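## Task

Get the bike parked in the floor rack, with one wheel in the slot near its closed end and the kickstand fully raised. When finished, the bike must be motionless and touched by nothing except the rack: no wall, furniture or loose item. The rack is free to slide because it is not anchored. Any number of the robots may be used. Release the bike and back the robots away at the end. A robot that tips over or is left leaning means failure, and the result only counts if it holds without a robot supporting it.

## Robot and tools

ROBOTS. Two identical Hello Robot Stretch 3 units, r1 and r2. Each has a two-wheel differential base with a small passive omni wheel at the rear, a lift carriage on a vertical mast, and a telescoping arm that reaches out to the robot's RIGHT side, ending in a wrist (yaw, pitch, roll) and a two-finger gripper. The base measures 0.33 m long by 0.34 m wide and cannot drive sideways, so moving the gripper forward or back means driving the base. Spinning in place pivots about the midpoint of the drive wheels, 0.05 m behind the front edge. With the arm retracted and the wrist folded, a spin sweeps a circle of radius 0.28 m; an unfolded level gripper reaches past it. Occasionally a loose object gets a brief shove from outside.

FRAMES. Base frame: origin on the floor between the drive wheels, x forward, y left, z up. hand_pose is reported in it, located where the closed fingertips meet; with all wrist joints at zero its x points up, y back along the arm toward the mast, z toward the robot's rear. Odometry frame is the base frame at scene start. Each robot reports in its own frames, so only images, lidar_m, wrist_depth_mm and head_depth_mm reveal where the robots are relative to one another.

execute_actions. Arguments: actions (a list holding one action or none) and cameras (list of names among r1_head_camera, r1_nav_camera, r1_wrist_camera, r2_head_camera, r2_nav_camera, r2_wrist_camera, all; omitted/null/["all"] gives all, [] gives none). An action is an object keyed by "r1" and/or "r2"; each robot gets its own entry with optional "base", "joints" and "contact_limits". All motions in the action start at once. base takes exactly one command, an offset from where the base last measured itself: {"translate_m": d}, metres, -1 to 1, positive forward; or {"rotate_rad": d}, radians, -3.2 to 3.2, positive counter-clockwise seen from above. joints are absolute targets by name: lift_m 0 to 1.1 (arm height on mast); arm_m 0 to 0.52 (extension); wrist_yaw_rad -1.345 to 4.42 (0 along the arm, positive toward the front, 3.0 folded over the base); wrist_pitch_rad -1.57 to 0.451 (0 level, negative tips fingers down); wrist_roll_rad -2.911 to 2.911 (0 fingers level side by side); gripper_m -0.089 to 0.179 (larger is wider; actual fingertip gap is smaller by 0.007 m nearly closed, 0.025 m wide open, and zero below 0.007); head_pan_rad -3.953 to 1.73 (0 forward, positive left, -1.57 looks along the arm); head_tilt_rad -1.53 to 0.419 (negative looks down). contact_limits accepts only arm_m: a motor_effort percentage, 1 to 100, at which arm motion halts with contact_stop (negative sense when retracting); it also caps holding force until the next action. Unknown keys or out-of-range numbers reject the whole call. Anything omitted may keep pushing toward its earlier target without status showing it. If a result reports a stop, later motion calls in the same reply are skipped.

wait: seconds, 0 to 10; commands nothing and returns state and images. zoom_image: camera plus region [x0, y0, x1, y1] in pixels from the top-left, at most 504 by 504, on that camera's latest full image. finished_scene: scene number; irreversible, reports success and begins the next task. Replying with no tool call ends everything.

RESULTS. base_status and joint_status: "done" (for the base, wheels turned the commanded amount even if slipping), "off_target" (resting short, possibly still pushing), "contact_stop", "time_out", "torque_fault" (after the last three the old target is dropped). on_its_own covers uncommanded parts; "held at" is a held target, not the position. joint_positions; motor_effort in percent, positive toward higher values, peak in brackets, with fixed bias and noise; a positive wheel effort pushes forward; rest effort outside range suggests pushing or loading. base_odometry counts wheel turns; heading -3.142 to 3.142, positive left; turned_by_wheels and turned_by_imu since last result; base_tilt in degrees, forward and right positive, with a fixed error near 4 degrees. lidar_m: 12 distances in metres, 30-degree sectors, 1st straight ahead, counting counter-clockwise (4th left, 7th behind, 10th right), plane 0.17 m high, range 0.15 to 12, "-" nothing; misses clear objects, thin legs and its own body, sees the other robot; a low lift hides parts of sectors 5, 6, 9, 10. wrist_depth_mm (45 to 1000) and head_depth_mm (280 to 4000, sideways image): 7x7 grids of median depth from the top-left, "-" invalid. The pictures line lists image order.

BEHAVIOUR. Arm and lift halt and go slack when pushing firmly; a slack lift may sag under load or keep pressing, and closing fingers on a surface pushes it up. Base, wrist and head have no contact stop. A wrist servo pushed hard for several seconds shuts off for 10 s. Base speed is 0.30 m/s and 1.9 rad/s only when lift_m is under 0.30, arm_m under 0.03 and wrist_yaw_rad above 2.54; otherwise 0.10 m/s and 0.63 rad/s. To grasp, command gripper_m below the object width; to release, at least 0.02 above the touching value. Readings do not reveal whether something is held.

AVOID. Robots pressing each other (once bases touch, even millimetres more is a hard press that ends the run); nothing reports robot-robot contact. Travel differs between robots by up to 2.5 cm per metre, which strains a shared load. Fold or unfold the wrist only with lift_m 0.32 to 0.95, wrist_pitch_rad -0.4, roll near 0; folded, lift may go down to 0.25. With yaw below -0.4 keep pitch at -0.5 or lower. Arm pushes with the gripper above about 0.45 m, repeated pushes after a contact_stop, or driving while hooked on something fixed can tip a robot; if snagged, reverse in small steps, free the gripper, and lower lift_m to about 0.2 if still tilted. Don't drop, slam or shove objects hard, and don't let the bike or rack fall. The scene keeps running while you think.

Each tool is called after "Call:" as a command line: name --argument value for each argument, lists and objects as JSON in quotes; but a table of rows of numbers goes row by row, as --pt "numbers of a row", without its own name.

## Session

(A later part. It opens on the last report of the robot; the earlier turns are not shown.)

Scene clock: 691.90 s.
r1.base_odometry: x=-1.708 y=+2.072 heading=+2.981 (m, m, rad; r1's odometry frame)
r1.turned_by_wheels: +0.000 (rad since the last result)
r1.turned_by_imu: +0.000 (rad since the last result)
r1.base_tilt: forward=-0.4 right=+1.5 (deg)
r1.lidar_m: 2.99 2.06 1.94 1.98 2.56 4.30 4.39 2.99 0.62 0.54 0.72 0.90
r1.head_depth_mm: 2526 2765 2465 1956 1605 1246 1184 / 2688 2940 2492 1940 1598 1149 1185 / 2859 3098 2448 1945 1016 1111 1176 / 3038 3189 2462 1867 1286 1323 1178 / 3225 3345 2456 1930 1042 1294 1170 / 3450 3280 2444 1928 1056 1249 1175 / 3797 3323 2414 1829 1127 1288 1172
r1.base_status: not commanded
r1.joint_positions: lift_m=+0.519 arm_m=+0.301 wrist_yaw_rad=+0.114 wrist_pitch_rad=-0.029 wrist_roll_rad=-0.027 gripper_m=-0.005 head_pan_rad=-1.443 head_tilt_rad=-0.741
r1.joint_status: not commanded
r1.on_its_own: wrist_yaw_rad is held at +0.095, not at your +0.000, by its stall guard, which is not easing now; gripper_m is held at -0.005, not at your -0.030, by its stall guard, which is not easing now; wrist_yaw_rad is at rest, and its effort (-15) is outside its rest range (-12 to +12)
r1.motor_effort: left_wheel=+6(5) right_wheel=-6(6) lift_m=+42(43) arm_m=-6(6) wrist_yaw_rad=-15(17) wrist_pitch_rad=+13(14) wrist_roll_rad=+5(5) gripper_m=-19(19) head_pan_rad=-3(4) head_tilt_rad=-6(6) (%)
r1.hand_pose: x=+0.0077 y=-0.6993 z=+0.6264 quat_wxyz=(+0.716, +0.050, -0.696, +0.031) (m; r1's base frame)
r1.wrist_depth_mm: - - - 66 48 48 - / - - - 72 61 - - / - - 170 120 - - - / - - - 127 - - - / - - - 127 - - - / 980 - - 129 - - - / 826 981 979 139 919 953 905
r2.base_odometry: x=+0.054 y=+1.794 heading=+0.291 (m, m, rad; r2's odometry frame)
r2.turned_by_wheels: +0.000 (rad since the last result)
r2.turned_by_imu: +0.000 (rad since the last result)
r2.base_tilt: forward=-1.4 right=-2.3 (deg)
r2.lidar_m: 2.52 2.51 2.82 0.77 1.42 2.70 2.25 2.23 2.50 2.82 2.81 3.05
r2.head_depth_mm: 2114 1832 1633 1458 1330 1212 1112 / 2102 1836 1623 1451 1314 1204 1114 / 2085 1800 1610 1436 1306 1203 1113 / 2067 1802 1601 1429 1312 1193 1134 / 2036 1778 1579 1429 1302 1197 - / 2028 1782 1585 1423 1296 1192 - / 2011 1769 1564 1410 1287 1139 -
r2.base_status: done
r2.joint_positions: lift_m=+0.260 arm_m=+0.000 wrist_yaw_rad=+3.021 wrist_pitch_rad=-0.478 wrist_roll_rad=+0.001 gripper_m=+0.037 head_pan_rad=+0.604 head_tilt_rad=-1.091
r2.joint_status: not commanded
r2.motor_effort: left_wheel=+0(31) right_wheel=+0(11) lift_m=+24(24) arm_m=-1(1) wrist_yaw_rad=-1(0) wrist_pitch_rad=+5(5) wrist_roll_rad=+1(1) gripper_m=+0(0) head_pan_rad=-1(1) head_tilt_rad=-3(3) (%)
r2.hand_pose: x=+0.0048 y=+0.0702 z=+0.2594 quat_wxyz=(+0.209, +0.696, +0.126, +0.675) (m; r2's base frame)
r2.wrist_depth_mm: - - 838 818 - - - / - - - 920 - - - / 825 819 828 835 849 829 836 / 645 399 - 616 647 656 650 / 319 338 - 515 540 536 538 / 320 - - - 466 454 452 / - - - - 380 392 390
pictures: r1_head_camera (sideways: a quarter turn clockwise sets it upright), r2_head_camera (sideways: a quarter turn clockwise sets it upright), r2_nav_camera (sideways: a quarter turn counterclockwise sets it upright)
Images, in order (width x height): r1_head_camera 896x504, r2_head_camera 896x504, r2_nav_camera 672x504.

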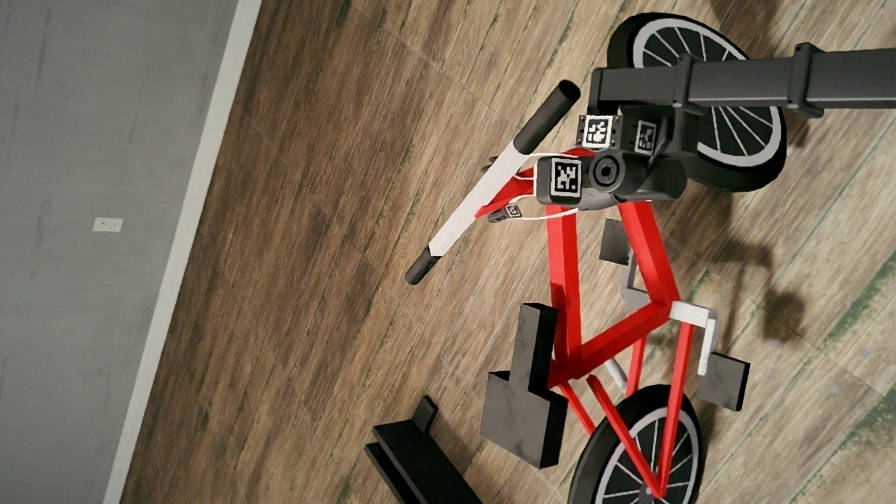

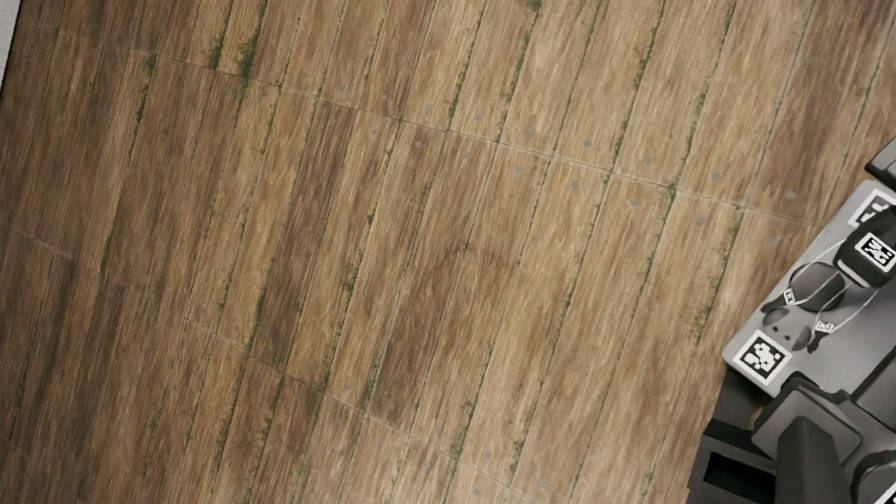

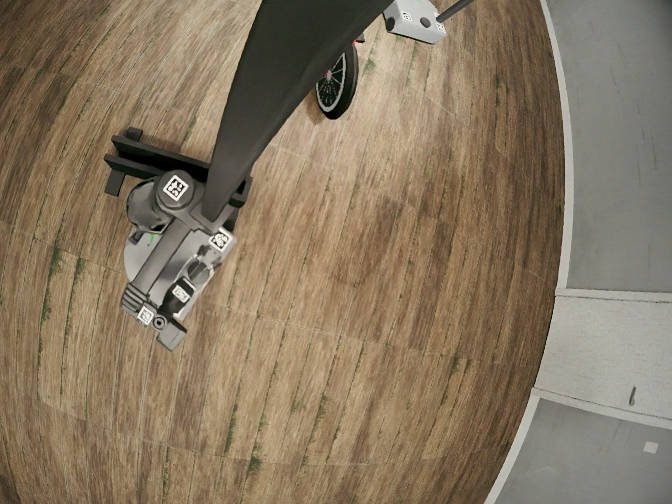

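Call:
execute_actions --actions '[{"r1": {"joints": {"head_pan_rad": -0.75, "head_tilt_rad": -0.65}}}]' --cameras '["r1_head_camera", "r1_nav_camera"]'

Scene clock: 704.37 s.
r1.base_odometry: x=-1.708 y=+2.072 heading=+2.981 (m, m, rad; r1's odometry frame)
r1.turned_by_wheels: +0.000 (rad since the last result)
r1.turned_by_imu: +0.000 (rad since the last result)
r1.base_tilt: forward=-0.4 right=+1.4 (deg)
r1.lidar_m: 2.99 2.06 1.94 1.97 2.56 4.29 4.38 3.00 0.62 0.54 0.72 0.90
r1.head_depth_mm: - - 2933 2172 1672 1008 1156 / - - 2902 1937 1631 1169 1175 / - - 1789 1901 1704 1258 1196 / - - 2745 2002 1707 1388 1221 / - - 2858 2135 1700 1419 1219 / 3862 - 2840 2119 1696 1414 1219 / 3735 3931 2822 2122 1691 1417 1208
r1.base_status: not commanded
r1.joint_positions: lift_m=+0.519 arm_m=+0.301 wrist_yaw_rad=+0.114 wrist_pitch_rad=-0.029 wrist_roll_rad=-0.027 gripper_m=-0.005 head_pan_rad=-0.757 head_tilt_rad=-0.656
r1.joint_status: all done
r1.on_its_own: wrist_yaw_rad is held at +0.095, not at your +0.000, by its stall guard, which is not easing now; gripper_m is held at -0.005, not at your -0.030, by its stall guard, which is not easing now; wrist_yaw_rad is at rest, and its effort (-15) is outside its rest range (-12 to +12)
r1.motor_effort: left_wheel=+5(6) right_wheel=-6(6) lift_m=+42(42) arm_m=-6(6) wrist_yaw_rad=-15(15) wrist_pitch_rad=+14(14) wrist_roll_rad=+5(5) gripper_m=-19(19) head_pan_rad=+4(44) head_tilt_rad=+3(19) (%)
r1.hand_pose: x=+0.0077 y=-0.6993 z=+0.6264 quat_wxyz=(+0.716, +0.050, -0.696, +0.031) (m; r1's base frame)
r1.wrist_depth_mm: - - - 66 48 48 - / - - - 72 61 - - / - - 170 120 - - - / - - - 126 - - - / - - - 127 - - - / 984 - - 129 - - - / 809 963 968 138 903 962 944
r2.base_odometry: x=+0.054 y=+1.794 heading=+0.291 (m, m, rad; r2's odometry frame)
r2.turned_by_wheels: +0.000 (rad since the last result)
r2.turned_by_imu: -0.001 (rad since the last result)
r2.base_tilt: forward=-1.5 right=-2.3 (deg)
r2.lidar_m: 2.51 2.51 2.83 0.77 1.42 2.70 2.25 2.24 2.50 2.84 2.82 3.06
r2.head_depth_mm: 2117 1842 1614 1463 1328 1212 1117 / 2074 1814 1607 1454 1309 1201 1111 / 2066 1813 1608 1441 1310 1204 1126 / 2050 1814 1607 1434 1308 1200 1135 / 2079 1773 1584 1431 1297 1202 - / 2034 1785 1589 1424 1296 1187 - / 2010 1759 1577 1411 1292 1136 -
r2.base_status: not commanded
r2.joint_positions: lift_m=+0.260 arm_m=+0.000 wrist_yaw_rad=+3.021 wrist_pitch_rad=-0.478 wrist_roll_rad=+0.001 gripper_m=+0.037 head_pan_rad=+0.604 head_tilt_rad=-1.091
r2.joint_status: not commanded
r2.motor_effort: left_wheel=+0(0) right_wheel=+1(0) lift_m=+24(24) arm_m=-1(1) wrist_yaw_rad=+0(0) wrist_pitch_rad=+5(5) wrist_roll_rad=+1(1) gripper_m=+0(1) head_pan_rad=-2(2) head_tilt_rad=-3(3) (%)
r2.hand_pose: x=+0.0048 y=+0.0702 z=+0.2594 quat_wxyz=(+0.209, +0.696, +0.126, +0.675) (m; r2's base frame)
r2.wrist_depth_mm: - - 865 810 - - - / - - - 905 - - - / 812 822 837 827 822 831 828 / 640 397 - 627 649 654 657 / 320 341 - 511 546 527 539 / 321 - - - 465 451 453 / - - - - 385 394 395
pictures: r1_head_camera (sideways: a quarter turn clockwise sets it upright), r1_nav_camera (sideways: a quarter turn counterclockwise sets it upright)
Images, in order (width x height): r1_head_camera 896x504, r1_nav_camera 672x504.

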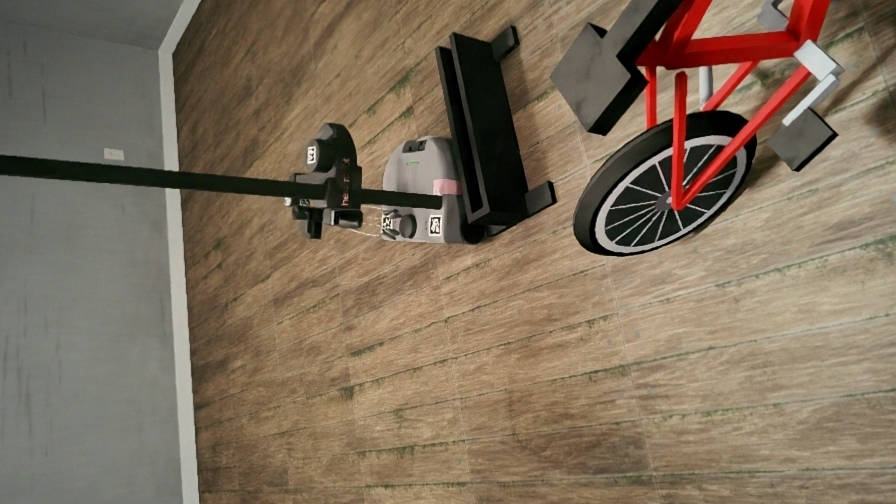

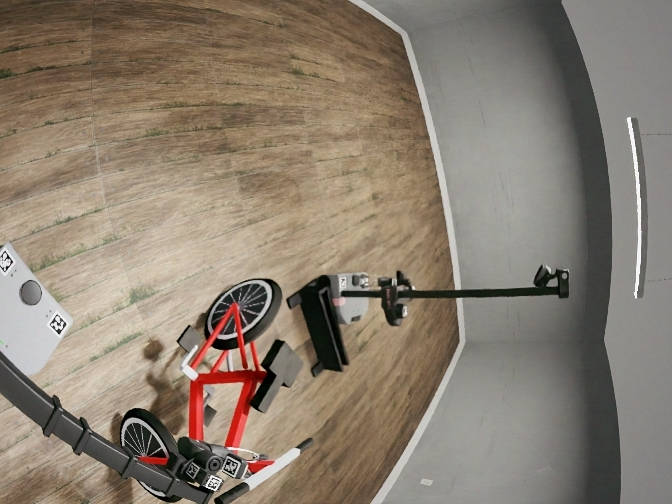

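Call:
execute_actions --actions '[{"r2": {"base": {"rotate_rad": -0.6}, "joints": {"head_pan_rad": 1.0, "head_tilt_rad": -1.2}}}]' --cameras '["r1_head_camera", "r2_nav_camera"]'

Scene clock: 755.73 s.
r1.base_odometry: x=-1.708 y=+2.072 heading=+2.981 (m, m, rad; r1's odometry frame)
r1.turned_by_wheels: +0.000 (rad since the last result)
r1.turned_by_imu: +0.000 (rad since the last result)
r1.base_tilt: forward=-0.4 right=+1.4 (deg)
r1.lidar_m: 2.99 2.06 1.94 1.98 2.56 4.30 4.37 3.00 0.62 0.54 0.72 0.90
r1.head_depth_mm: - - 2915 2176 1678 1012 1160 / - - 2897 1953 1621 1171 1176 / - - 2523 1877 1711 1258 1199 / - - 2734 1943 1713 1388 1225 / 3906 - 2860 2140 1708 1420 1215 / 3813 - 2810 2124 1703 1417 1212 / 3743 3973 2807 2117 1697 1412 1212
r1.base_status: not commanded
r1.joint_positions: lift_m=+0.519 arm_m=+0.301 wrist_yaw_rad=+0.114 wrist_pitch_rad=-0.029 wrist_roll_rad=-0.027 gripper_m=-0.005 head_pan_rad=-0.757 head_tilt_rad=-0.656
r1.joint_status: not commanded
r1.on_its_own: wrist_yaw_rad is held at +0.095, not at your +0.000, by its stall guard, which is not easing now; gripper_m is held at -0.005, not at your -0.030, by its stall guard, which is not easing now; wrist_yaw_rad is at rest, and its effort (-15) is outside its rest range (-12 to +12)
r1.motor_effort: left_wheel=+6(5) right_wheel=-6(6) lift_m=+43(43) arm_m=-6(6) wrist_yaw_rad=-15(16) wrist_pitch_rad=+13(14) wrist_roll_rad=+5(5) gripper_m=-19(19) head_pan_rad=+4(4) head_tilt_rad=+3(4) (%)
r1.hand_pose: x=+0.0077 y=-0.6993 z=+0.6264 quat_wxyz=(+0.716, +0.050, -0.696, +0.031) (m; r1's base frame)
r1.wrist_depth_mm: - - - 66 48 48 - / - - - 72 61 - - / - - 170 120 - - - / - - - 126 - - - / - - - 127 - - - / 967 - - 129 - - - / 814 974 980 139 907 946 934
r2.base_odometry: x=+0.054 y=+1.794 heading=-0.309 (m, m, rad; r2's odometry frame)
r2.turned_by_wheels: -0.600 (rad since the last result)
r2.turned_by_imu: -0.602 (rad since the last result)
r2.base_tilt: forward=-1.4 right=-2.3 (deg)
r2.lidar_m: 3.05 2.55 2.51 2.74 0.83 0.99 2.85 2.26 2.24 2.41 2.85 2.81
r2.head_depth_mm: 1831 1641 1502 1397 1285 1203 1116 / 1821 1632 1523 1385 1295 1200 1113 / 1810 1644 1482 1390 1277 1195 1127 / 1811 1645 1489 1373 1273 1199 - / 1778 1626 1468 1361 1260 - - / 1772 1608 1485 1361 1258 - - / 1775 1597 1466 1345 1272 - 1065
r2.base_status: done
r2.joint_positions: lift_m=+0.260 arm_m=+0.000 wrist_yaw_rad=+3.021 wrist_pitch_rad=-0.478 wrist_roll_rad=+0.001 gripper_m=+0.037 head_pan_rad=+0.993 head_tilt_rad=-1.186
r2.joint_status: all done
r2.motor_effort: left_wheel=+2(7) right_wheel=-2(6) lift_m=+24(24) arm_m=-1(1) wrist_yaw_rad=+0(0) wrist_pitch_rad=+5(5) wrist_roll_rad=+1(1) gripper_m=+0(1) head_pan_rad=+2(19) head_tilt_rad=-5(13) (%)
r2.hand_pose: x=+0.0048 y=+0.0702 z=+0.2594 quat_wxyz=(+0.209, +0.696, +0.126, +0.675) (m; r2's base frame)
r2.wrist_depth_mm: 601 - - - - - - / 685 691 - - - - - / 755 780 836 828 845 830 825 / 656 641 - 654 655 656 649 / 328 338 - 555 548 528 539 / 282 - - - 467 454 452 / - - - - 380 394 393
pictures: r1_head_camera (sideways: a quarter turn clockwise sets it upright), r2_nav_camera (sideways: a quarter turn counterclockwise sets it upright)
Images, in order (width x height): r1_head_camera 896x504, r2_nav_camera 672x504.

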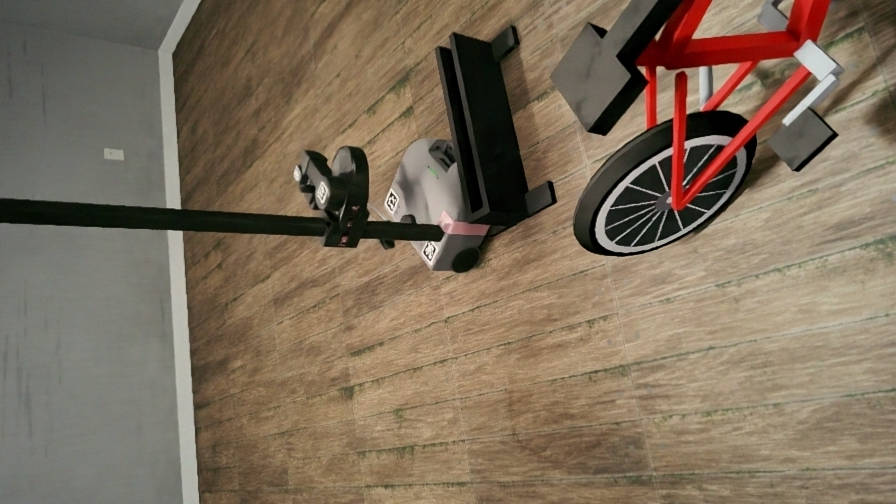

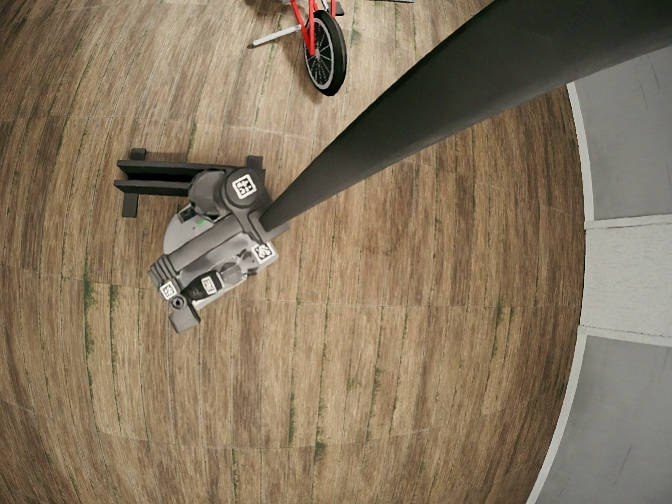

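Call:
execute_actions --actions '[{"r2": {"base": {"rotate_rad": 0.45}, "joints": {"head_pan_rad": 0.6, "head_tilt_rad": -1.1}}}]' --cameras '[]'

Call:
execute_actions --actions '[{"r2": {"base": {"translate_m": -0.3}}}]' --cameras '[]'

Call:
execute_actions --actions '[{"r2": {"base": {"rotate_rad": 0.55}}}]' --cameras '["r2_head_camera", "r1_head_camera"]'

Scene clock: 823.93 s.
r1.base_odometry: x=-1.708 y=+2.072 heading=+2.981 (m, m, rad; r1's odometry frame)
r1.turned_by_wheels: +0.000 (rad since the last result)
r1.turned_by_imu: +0.000 (rad since the last result)
r1.base_tilt: forward=-0.4 right=+1.4 (deg)
r1.lidar_m: 2.98 2.06 1.94 1.97 2.55 4.30 4.37 2.99 0.62 0.54 0.72 0.90
r1.head_depth_mm: - - 2909 2178 1697 1008 1158 / - - 2936 1946 1628 1169 1175 / - 3880 1762 1879 1723 1261 1193 / - - 2856 2000 1709 1393 1222 / - - 2867 2136 1697 1422 1216 / 3862 - 2863 2124 1712 1418 1211 / 3789 - 2813 2104 1697 1410 1203
r1.base_status: not commanded
r1.joint_positions: lift_m=+0.519 arm_m=+0.301 wrist_yaw_rad=+0.114 wrist_pitch_rad=-0.029 wrist_roll_rad=-0.027 gripper_m=-0.005 head_pan_rad=-0.757 head_tilt_rad=-0.656
r1.joint_status: not commanded
r1.on_its_own: wrist_yaw_rad is held at +0.095, not at your +0.000, by its stall guard, which is not easing now; gripper_m is held at -0.005, not at your -0.030, by its stall guard, which is not easing now; wrist_yaw_rad is at rest, and its effort (-15) is outside its rest range (-12 to +12)
r1.motor_effort: left_wheel=+6(5) right_wheel=-6(6) lift_m=+42(42) arm_m=-6(6) wrist_yaw_rad=-15(16) wrist_pitch_rad=+13(14) wrist_roll_rad=+5(5) gripper_m=-19(19) head_pan_rad=+4(4) head_tilt_rad=+3(3) (%)
r1.hand_pose: x=+0.0077 y=-0.6993 z=+0.6264 quat_wxyz=(+0.716, +0.050, -0.696, +0.031) (m; r1's base frame)
r1.wrist_depth_mm: - - - 66 48 48 - / - - - 72 61 - - / - - 170 120 - - - / - - - 127 - - - / - - - 127 - - - / 971 - - 129 - - - / 828 972 983 138 887 951 934
r2.base_odometry: x=+0.054 y=+1.794 heading=+0.141 (m, m, rad; r2's odometry frame)
r2.turned_by_wheels: +0.450 (rad since the last result)
r2.turned_by_imu: +0.450 (rad since the last result)
r2.base_tilt: forward=-1.4 right=-2.4 (deg)
r2.lidar_m: 2.59 2.51 2.67 0.77 0.90 3.05 2.29 2.24 2.35 2.89 2.81 2.96
r2.head_depth_mm: 2088 1814 1611 1452 1325 1207 1117 / 2080 1805 1608 1440 1318 1204 1112 / 2033 1795 1596 1437 1319 1198 1119 / 2023 1780 1588 1420 1297 1199 - / 2031 1781 1588 1416 1290 1199 - / 2021 1751 1574 1417 1287 1189 - / 2010 1750 1563 1402 1286 1178 -
r2.base_status: done
r2.joint_positions: lift_m=+0.260 arm_m=+0.000 wrist_yaw_rad=+3.021 wrist_pitch_rad=-0.478 wrist_roll_rad=+0.001 gripper_m=+0.037 head_pan_rad=+0.607 head_tilt_rad=-1.099
r2.joint_status: all done
r2.motor_effort: left_wheel=-1(6) right_wheel=+3(7) lift_m=+24(24) arm_m=-1(1) wrist_yaw_rad=+0(0) wrist_pitch_rad=+5(5) wrist_roll_rad=+1(1) gripper_m=+0(0) head_pan_rad=-2(21) head_tilt_rad=+0(8) (%)
r2.hand_pose: x=+0.0048 y=+0.0702 z=+0.2594 quat_wxyz=(+0.209, +0.696, +0.126, +0.675) (m; r2's base frame)
r2.wrist_depth_mm: - - 724 - - - - / - - 828 - - - - / 814 826 828 831 833 854 838 / 644 399 - 645 653 652 656 / 338 332 - 554 542 533 540 / 295 - - - 466 453 452 / - - - - 382 393 395
pictures: none
No camera images: the call's "cameras" was empty. Leave "cameras" out to get every camera's image.

Scene clock: 826.60 s.
r1.base_odometry: x=-1.708 y=+2.072 heading=+2.981 (m, m, rad; r1's odometry frame)
r1.turned_by_wheels: +0.000 (rad since the last result)
r1.turned_by_imu: +0.000 (rad since the last result)
r1.base_tilt: forward=-0.4 right=+1.5 (deg)
r1.lidar_m: 2.99 2.05 1.94 1.97 2.56 4.30 4.37 3.01 0.62 0.54 0.72 0.90
r1.head_depth_mm: - - 2674 1975 1691 1008 1157 / - - 2631 1863 1637 1169 1172 / - - 2877 2147 1720 1255 1197 / - - 2860 2153 1716 1388 1215 / 3930 - 2818 2126 1703 1420 1218 / 3867 - 2853 2127 1707 1409 1213 / 3680 3955 2817 2111 1705 1409 1213
r1.base_status: not commanded
r1.joint_positions: lift_m=+0.519 arm_m=+0.301 wrist_yaw_rad=+0.114 wrist_pitch_rad=-0.029 wrist_roll_rad=-0.027 gripper_m=-0.005 head_pan_rad=-0.757 head_tilt_rad=-0.656
r1.joint_status: not commanded
r1.on_its_own: wrist_yaw_rad is held at +0.095, not at your +0.000, by its stall guard, which is not easing now; gripper_m is held at -0.005, not at your -0.030, by its stall guard, which is not easing now; wrist_yaw_rad is at rest, and its effort (-15) is outside its rest range (-12 to +12)
r1.motor_effort: left_wheel=+6(5) right_wheel=-6(6) lift_m=+42(42) arm_m=-6(6) wrist_yaw_rad=-15(15) wrist_pitch_rad=+14(14) wrist_roll_rad=+5(5) gripper_m=-19(19) head_pan_rad=+4(4) head_tilt_rad=+3(4) (%)
r1.hand_pose: x=+0.0077 y=-0.6993 z=+0.6264 quat_wxyz=(+0.716, +0.050, -0.696, +0.031) (m; r1's base frame)
r1.wrist_depth_mm: - - - 66 48 48 - / - - - 72 61 - - / - - 170 120 - - - / - - - 127 - - - / - - - 127 - - - / - - - 129 - - - / 777 932 970 139 906 942 937
r2.base_odometry: x=-0.243 y=+1.752 heading=+0.141 (m, m, rad; r2's odometry frame)
r2.turned_by_wheels: +0.000 (rad since the last result)
r2.turned_by_imu: +0.000 (rad since the last result)
r2.base_tilt: forward=-1.4 right=-2.3 (deg)
r2.lidar_m: 2.86 2.78 0.79 0.79 1.33 2.67 2.02 1.97 2.07 2.93 2.96 3.09
r2.head_depth_mm: 2106 1820 1605 1448 1327 1211 1118 / 2073 1814 1593 1441 1311 1202 1114 / 2063 1797 1595 1450 1303 1202 1117 / 2034 1788 1580 1434 1292 1197 - / 2025 1769 1564 1420 1290 1197 - / 2012 1755 1555 1418 1293 1152 - / 2003 1753 1569 1403 1282 1151 -
r2.base_status: done
r2.joint_positions: lift_m=+0.260 arm_m=+0.000 wrist_yaw_rad=+3.021 wrist_pitch_rad=-0.478 wrist_roll_rad=+0.001 gripper_m=+0.037 head_pan_rad=+0.606 head_tilt_rad=-1.099
r2.joint_status: not commanded
r2.motor_effort: left_wheel=-2(9) right_wheel=+2(6) lift_m=+24(24) arm_m=-1(1) wrist_yaw_rad=+0(0) wrist_pitch_rad=+5(5) wrist_roll_rad=+1(1) gripper_m=-1(1) head_pan_rad=-2(2) head_tilt_rad=-1(1) (%)
r2.hand_pose: x=+0.0048 y=+0.0702 z=+0.2594 quat_wxyz=(+0.209, +0.696, +0.126, +0.675) (m; r2's base frame)
r2.wrist_depth_mm: - - - 838 - - - / - - - 927 - - - / 827 833 842 827 834 835 834 / 657 647 - 415 432 662 654 / 325 341 - 393 486 534 539 / 273 - - - 450 450 455 / - - - - 382 395 397
pictures: none
No camera images: the call's "cameras" was empty. Leave "cameras" out to get every camera's image.

Scene clock: 828.17 s.
r1.base_odometry: x=-1.708 y=+2.072 heading=+2.981 (m, m, rad; r1's odometry frame)
r1.turned_by_wheels: +0.000 (rad since the last result)
r1.turned_by_imu: +0.000 (rad since the last result)
r1.base_tilt: forward=-0.4 right=+1.5 (deg)
r1.lidar_m: 2.98 2.06 1.94 1.97 2.56 4.30 4.37 2.99 0.62 0.54 0.72 0.90
r1.head_depth_mm: - 3836 2543 1976 1683 1007 1157 / - - 2643 1898 1631 1170 1172 / - - 2906 2075 1724 1255 1193 / - - 2885 2153 1703 1401 1218 / 3927 - 2848 2140 1722 1424 1216 / 3819 - 2834 2114 1706 1421 1216 / 3712 3982 2816 2106 1694 1410 1209
r1.base_status: not commanded
r1.joint_positions: lift_m=+0.519 arm_m=+0.301 wrist_yaw_rad=+0.114 wrist_pitch_rad=-0.029 wrist_roll_rad=-0.027 gripper_m=-0.005 head_pan_rad=-0.757 head_tilt_rad=-0.656
r1.joint_status: not commanded
r1.on_its_own: wrist_yaw_rad is held at +0.095, not at your +0.000, by its stall guard, which is not easing now; gripper_m is held at -0.005, not at your -0.030, by its stall guard, which is not easing now; wrist_yaw_rad is at rest, and its effort (-16) is outside its rest range (-12 to +12)
r1.motor_effort: left_wheel=+5(6) right_wheel=-6(6) lift_m=+43(42) arm_m=-6(6) wrist_yaw_rad=-16(15) wrist_pitch_rad=+14(14) wrist_roll_rad=+5(5) gripper_m=-18(18) head_pan_rad=+4(4) head_tilt_rad=+3(4) (%)
r1.hand_pose: x=+0.0077 y=-0.6993 z=+0.6264 quat_wxyz=(+0.716, +0.050, -0.696, +0.031) (m; r1's base frame)
r1.wrist_depth_mm: - - - 66 48 49 - / - - - 72 60 - - / - - 169 120 - - - / - - - 127 - - - / - - - 127 - - - / - - - 129 - - - / 779 931 996 138 925 932 914
r2.base_odometry: x=-0.243 y=+1.752 heading=+0.691 (m, m, rad; r2's odometry frame)
r2.turned_by_wheels: +0.550 (rad since the last result)
r2.turned_by_imu: +0.550 (rad since the last result)
r2.base_tilt: forward=-1.5 right=-2.3 (deg)
r2.lidar_m: 2.78 0.79 0.80 1.34 2.62 2.01 1.97 2.09 3.02 2.95 3.12 2.86
r2.head_depth_mm: 2085 1818 1609 1459 1326 1216 1111 / 2034 1809 1594 1450 1313 1210 1109 / 2046 1798 1590 1440 1302 1195 1124 / 2018 1787 1601 1430 1285 1195 - / 2022 1785 1555 1418 1247 1187 - / 2019 1765 1282 1409 1291 1125 - / 1914 1705 1313 1408 1286 1165 -
r2.base_status: done
r2.joint_positions: lift_m=+0.260 arm_m=+0.000 wrist_yaw_rad=+3.021 wrist_pitch_rad=-0.478 wrist_roll_rad=+0.001 gripper_m=+0.037 head_pan_rad=+0.606 head_tilt_rad=-1.099
r2.joint_status: not commanded
r2.motor_effort: left_wheel=-1(7) right_wheel=+3(9) lift_m=+24(24) arm_m=-1(1) wrist_yaw_rad=+0(0) wrist_pitch_rad=+5(5) wrist_roll_rad=+1(1) gripper_m=-1(0) head_pan_rad=-1(3) head_tilt_rad=-1(1) (%)
r2.hand_pose: x=+0.0048 y=+0.0702 z=+0.2594 quat_wxyz=(+0.209, +0.696, +0.126, +0.675) (m; r2's base frame)
r2.wrist_depth_mm: - - - - - 760 608 / - - - - - 802 638 / 827 833 823 830 844 781 800 / 650 649 - 405 401 401 622 / 528 500 - 356 352 345 338 / 462 - - - 391 394 408 / - - - - 380 394 384
pictures: r1_head_camera (sideways: a quarter turn clockwise sets it upright), r2_head_camera (sideways: a quarter turn clockwise sets it upright)
Images, in order (width x height): r1_head_camera 896x504, r2_head_camera 896x504.

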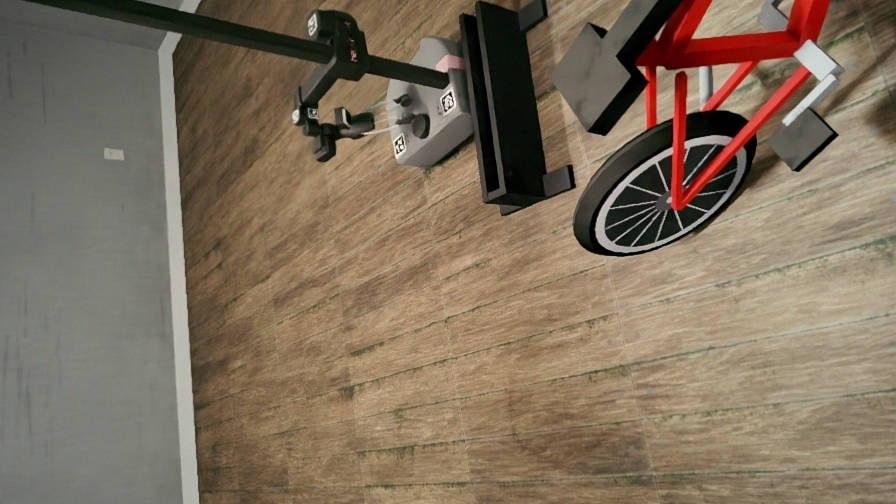

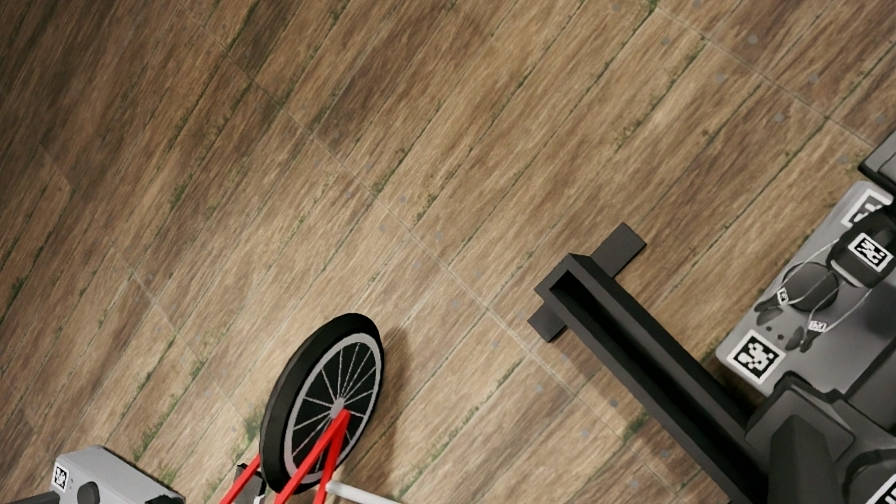

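Call:
execute_actions --actions '[{"r2": {"base": {"translate_m": 0.4}}}]' --cameras '["r2_head_camera", "r1_head_camera"]'

Scene clock: 851.37 s.
r1.base_odometry: x=-1.708 y=+2.072 heading=+2.981 (m, m, rad; r1's odometry frame)
r1.turned_by_wheels: +0.000 (rad since the last result)
r1.turned_by_imu: -0.001 (rad since the last result)
r1.base_tilt: forward=-0.4 right=+1.5 (deg)
r1.lidar_m: 2.98 2.06 1.94 1.98 2.55 4.29 4.36 3.01 0.62 0.54 0.72 0.90
r1.head_depth_mm: - - 2925 2186 1680 1008 1152 / - - 2894 2162 1631 1172 1174 / - 3823 1602 1824 1697 1254 1201 / - - 2636 1903 1649 1393 1216 / 3952 - 2853 2132 1705 1415 1218 / 3814 - 2853 2130 1698 1419 1215 / 3764 3983 2843 2119 1689 1414 1209
r1.base_status: not commanded
r1.joint_positions: lift_m=+0.519 arm_m=+0.301 wrist_yaw_rad=+0.114 wrist_pitch_rad=-0.029 wrist_roll_rad=-0.027 gripper_m=-0.005 head_pan_rad=-0.757 head_tilt_rad=-0.656
r1.joint_status: not commanded
r1.on_its_own: wrist_yaw_rad is held at +0.095, not at your +0.000, by its stall guard, which is not easing now; gripper_m is held at -0.005, not at your -0.030, by its stall guard, which is not easing now; wrist_yaw_rad is at rest, and its effort (-15) is outside its rest range (-12 to +12)
r1.motor_effort: left_wheel=+6(6) right_wheel=-6(6) lift_m=+43(43) arm_m=-6(6) wrist_yaw_rad=-15(15) wrist_pitch_rad=+14(13) wrist_roll_rad=+5(5) gripper_m=-19(19) head_pan_rad=+4(4) head_tilt_rad=+3(5) (%)
r1.hand_pose: x=+0.0077 y=-0.6993 z=+0.6264 quat_wxyz=(+0.716, +0.050, -0.696, +0.031) (m; r1's base frame)
r1.wrist_depth_mm: - - - 66 48 48 - / - - - 72 61 - - / - - 170 120 - - - / - - - 126 - - - / - - - 128 - - - / - - - 129 - - - / 784 967 985 139 906 935 934
r2.base_odometry: x=+0.066 y=+2.007 heading=+0.691 (m, m, rad; r2's odometry frame)
r2.turned_by_wheels: +0.000 (rad since the last result)
r2.turned_by_imu: +0.004 (rad since the last result)
r2.base_tilt: forward=-1.5 right=-2.3 (deg)
r2.lidar_m: 2.38 2.55 0.57 0.62 3.15 2.42 2.37 2.51 3.05 2.98 3.18 2.40
r2.head_depth_mm: 2102 1828 1613 1463 1331 1210 1116 / 2094 1807 1612 1442 1316 1208 1107 / 2048 1802 1598 1437 1310 1202 1110 / 2054 1797 1597 1437 1310 1202 - / 2045 1785 1583 1416 1296 1207 - / 2031 1768 1583 1420 1292 1110 - / 2013 1751 1572 1400 1283 1183 -
r2.base_status: done
r2.joint_positions: lift_m=+0.260 arm_m=+0.000 wrist_yaw_rad=+3.021 wrist_pitch_rad=-0.478 wrist_roll_rad=+0.001 gripper_m=+0.037 head_pan_rad=+0.604 head_tilt_rad=-1.096
r2.joint_status: not commanded
r2.motor_effort: left_wheel=+9(38) right_wheel=+0(13) lift_m=+24(25) arm_m=-1(1) wrist_yaw_rad=+0(1) wrist_pitch_rad=+5(6) wrist_roll_rad=+1(1) gripper_m=+0(0) head_pan_rad=-1(2) head_tilt_rad=-2(2) (%)
r2.hand_pose: x=+0.0048 y=+0.0702 z=+0.2593 quat_wxyz=(+0.209, +0.696, +0.126, +0.675) (m; r2's base frame)
r2.wrist_depth_mm: - - - 890 605 - - / - - - - 662 - - / 839 826 831 828 810 841 832 / 650 646 - 401 652 651 654 / 344 314 - 336 513 539 532 / 307 - - - 463 452 457 / - - - - 375 394 396
pictures: r1_head_camera (sideways: a quarter turn clockwise sets it upright), r2_head_camera (sideways: a quarter turn clockwise sets it upright)
Images, in order (width x height): r1_head_camera 896x504, r2_head_camera 896x504.

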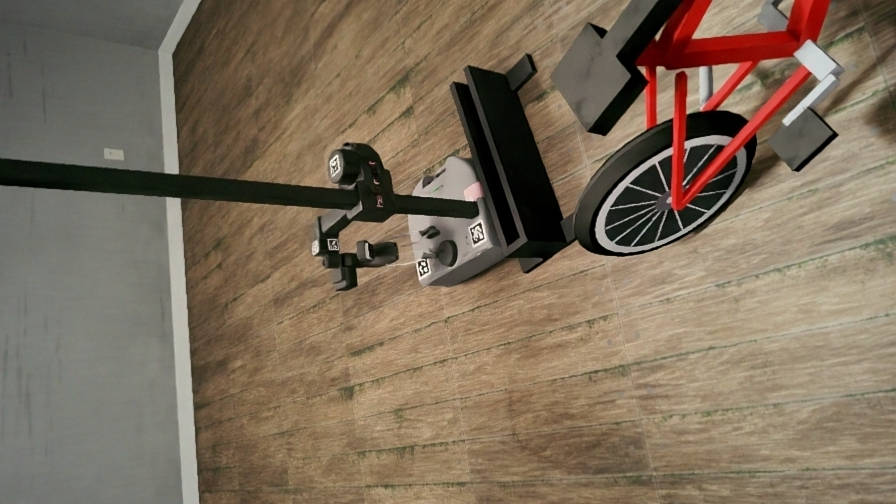

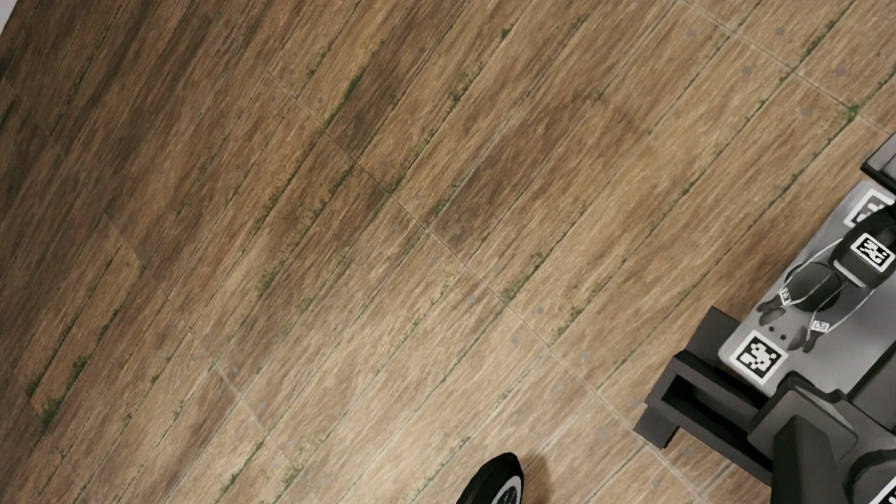

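Call:
execute_actions --actions '[{"r2": {"base": {"translate_m": 0.22}}}]' --cameras '["r2_head_camera", "r1_head_camera"]'

Scene clock: 862.33 s.
r1.base_odometry: x=-1.708 y=+2.072 heading=+2.981 (m, m, rad; r1's odometry frame)
r1.turned_by_wheels: +0.000 (rad since the last result)
r1.turned_by_imu: -0.001 (rad since the last result)
r1.base_tilt: forward=-0.4 right=+1.4 (deg)
r1.lidar_m: 2.98 2.05 1.94 1.97 2.55 4.32 4.38 3.00 0.62 0.54 0.72 0.90
r1.head_depth_mm: - - 2924 2156 1684 1008 1151 / - - 2904 2171 1629 1172 1175 / - - 2897 2151 1714 1255 1200 / - - 2777 1804 1610 1395 1217 / 3881 - 2623 1761 1663 1421 1213 / 3846 - 2838 2128 1706 1419 1211 / 3737 3948 2807 2111 1696 1411 1204
r1.base_status: not commanded
r1.joint_positions: lift_m=+0.519 arm_m=+0.301 wrist_yaw_rad=+0.114 wrist_pitch_rad=-0.029 wrist_roll_rad=-0.027 gripper_m=-0.005 head_pan_rad=-0.757 head_tilt_rad=-0.656
r1.joint_status: not commanded
r1.on_its_own: wrist_yaw_rad is held at +0.095, not at your +0.000, by its stall guard, which is not easing now; gripper_m is held at -0.005, not at your -0.030, by its stall guard, which is not easing now; wrist_yaw_rad is at rest, and its effort (-15) is outside its rest range (-12 to +12)
r1.motor_effort: left_wheel=+6(6) right_wheel=-6(6) lift_m=+43(42) arm_m=-6(6) wrist_yaw_rad=-15(14) wrist_pitch_rad=+14(14) wrist_roll_rad=+5(5) gripper_m=-18(19) head_pan_rad=+4(4) head_tilt_rad=+4(4) (%)
r1.hand_pose: x=+0.0077 y=-0.6993 z=+0.6264 quat_wxyz=(+0.716, +0.050, -0.696, +0.031) (m; r1's base frame)
r1.wrist_depth_mm: - - - 66 48 48 - / - - - 72 61 - - / - - 169 120 - - - / - - - 127 - - - / - - - 127 - - - / - - - 129 - - - / 802 978 951 138 913 948 936
r2.base_odometry: x=+0.235 y=+2.147 heading=+0.691 (m, m, rad; r2's odometry frame)
r2.turned_by_wheels: +0.000 (rad since the last result)
r2.turned_by_imu: -0.002 (rad since the last result)
r2.base_tilt: forward=-1.4 right=-2.3 (deg)
r2.lidar_m: 2.16 2.31 1.46 0.53 1.42 2.63 2.58 2.75 3.07 2.99 2.89 2.20
r2.head_depth_mm: 2083 1830 1609 1456 1318 1212 1123 / 2087 1810 1619 1456 1327 1206 1108 / 2091 1808 1616 1434 1312 1196 1118 / 2064 1804 1585 1440 1303 1193 - / 2059 1762 1579 1418 1297 1198 - / 2005 1775 1572 1426 1293 1186 - / 2006 1763 1560 1403 1283 1092 -
r2.base_status: done
r2.joint_positions: lift_m=+0.260 arm_m=+0.000 wrist_yaw_rad=+3.021 wrist_pitch_rad=-0.478 wrist_roll_rad=+0.001 gripper_m=+0.037 head_pan_rad=+0.604 head_tilt_rad=-1.096
r2.joint_status: not commanded
r2.motor_effort: left_wheel=+0(27) right_wheel=+0(6) lift_m=+25(24) arm_m=-1(1) wrist_yaw_rad=-1(0) wrist_pitch_rad=+5(5) wrist_roll_rad=+1(1) gripper_m=+0(0) head_pan_rad=-2(2) head_tilt_rad=-2(1) (%)
r2.hand_pose: x=+0.0048 y=+0.0702 z=+0.2593 quat_wxyz=(+0.209, +0.696, +0.126, +0.675) (m; r2's base frame)
r2.wrist_depth_mm: - - 667 - - - - / - - 800 - - - - / 817 818 800 800 817 828 819 / 651 399 - 447 647 657 654 / 337 334 - 459 539 539 535 / 307 - - - 466 452 451 / - - - - 379 391 390
pictures: r1_head_camera (sideways: a quarter turn clockwise sets it upright), r2_head_camera (sideways: a quarter turn clockwise sets it upright)
Images, in order (width x height): r1_head_camera 896x504, r2_head_camera 896x504.

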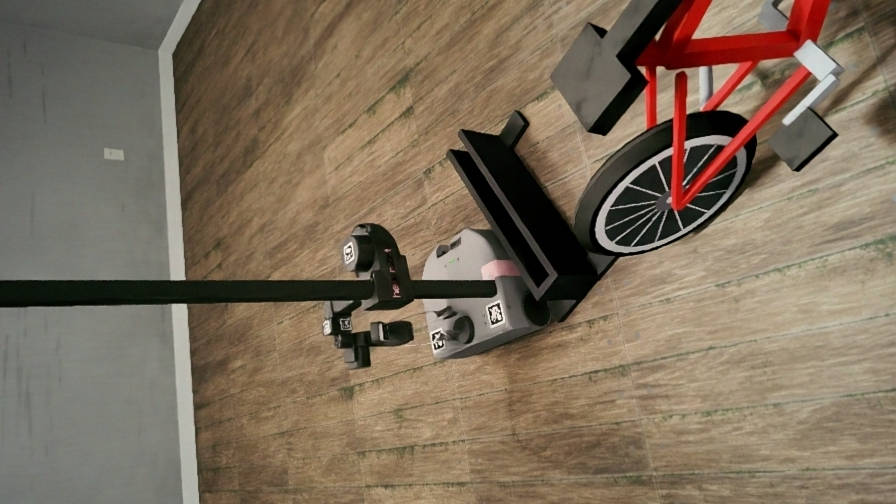

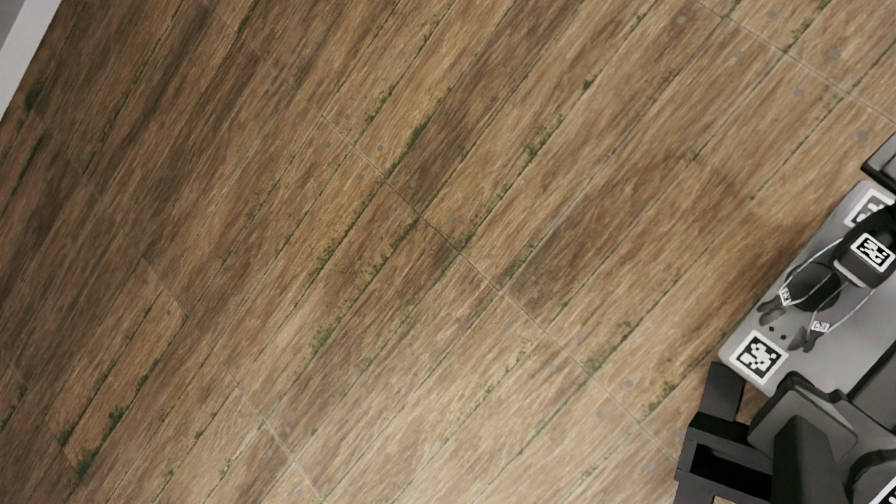

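Call:
zoom_image --camera "r1_head_camera" --region '[400, 80, 780, 380]'

Region (400, 80, 780, 380) of r1_head_camera's 896x504 image, scaled by 1.326, with more detail than that image has; it fills the top 398 rows of this view, and the rest is white.

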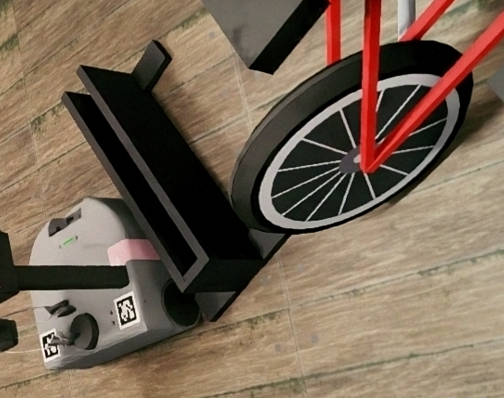

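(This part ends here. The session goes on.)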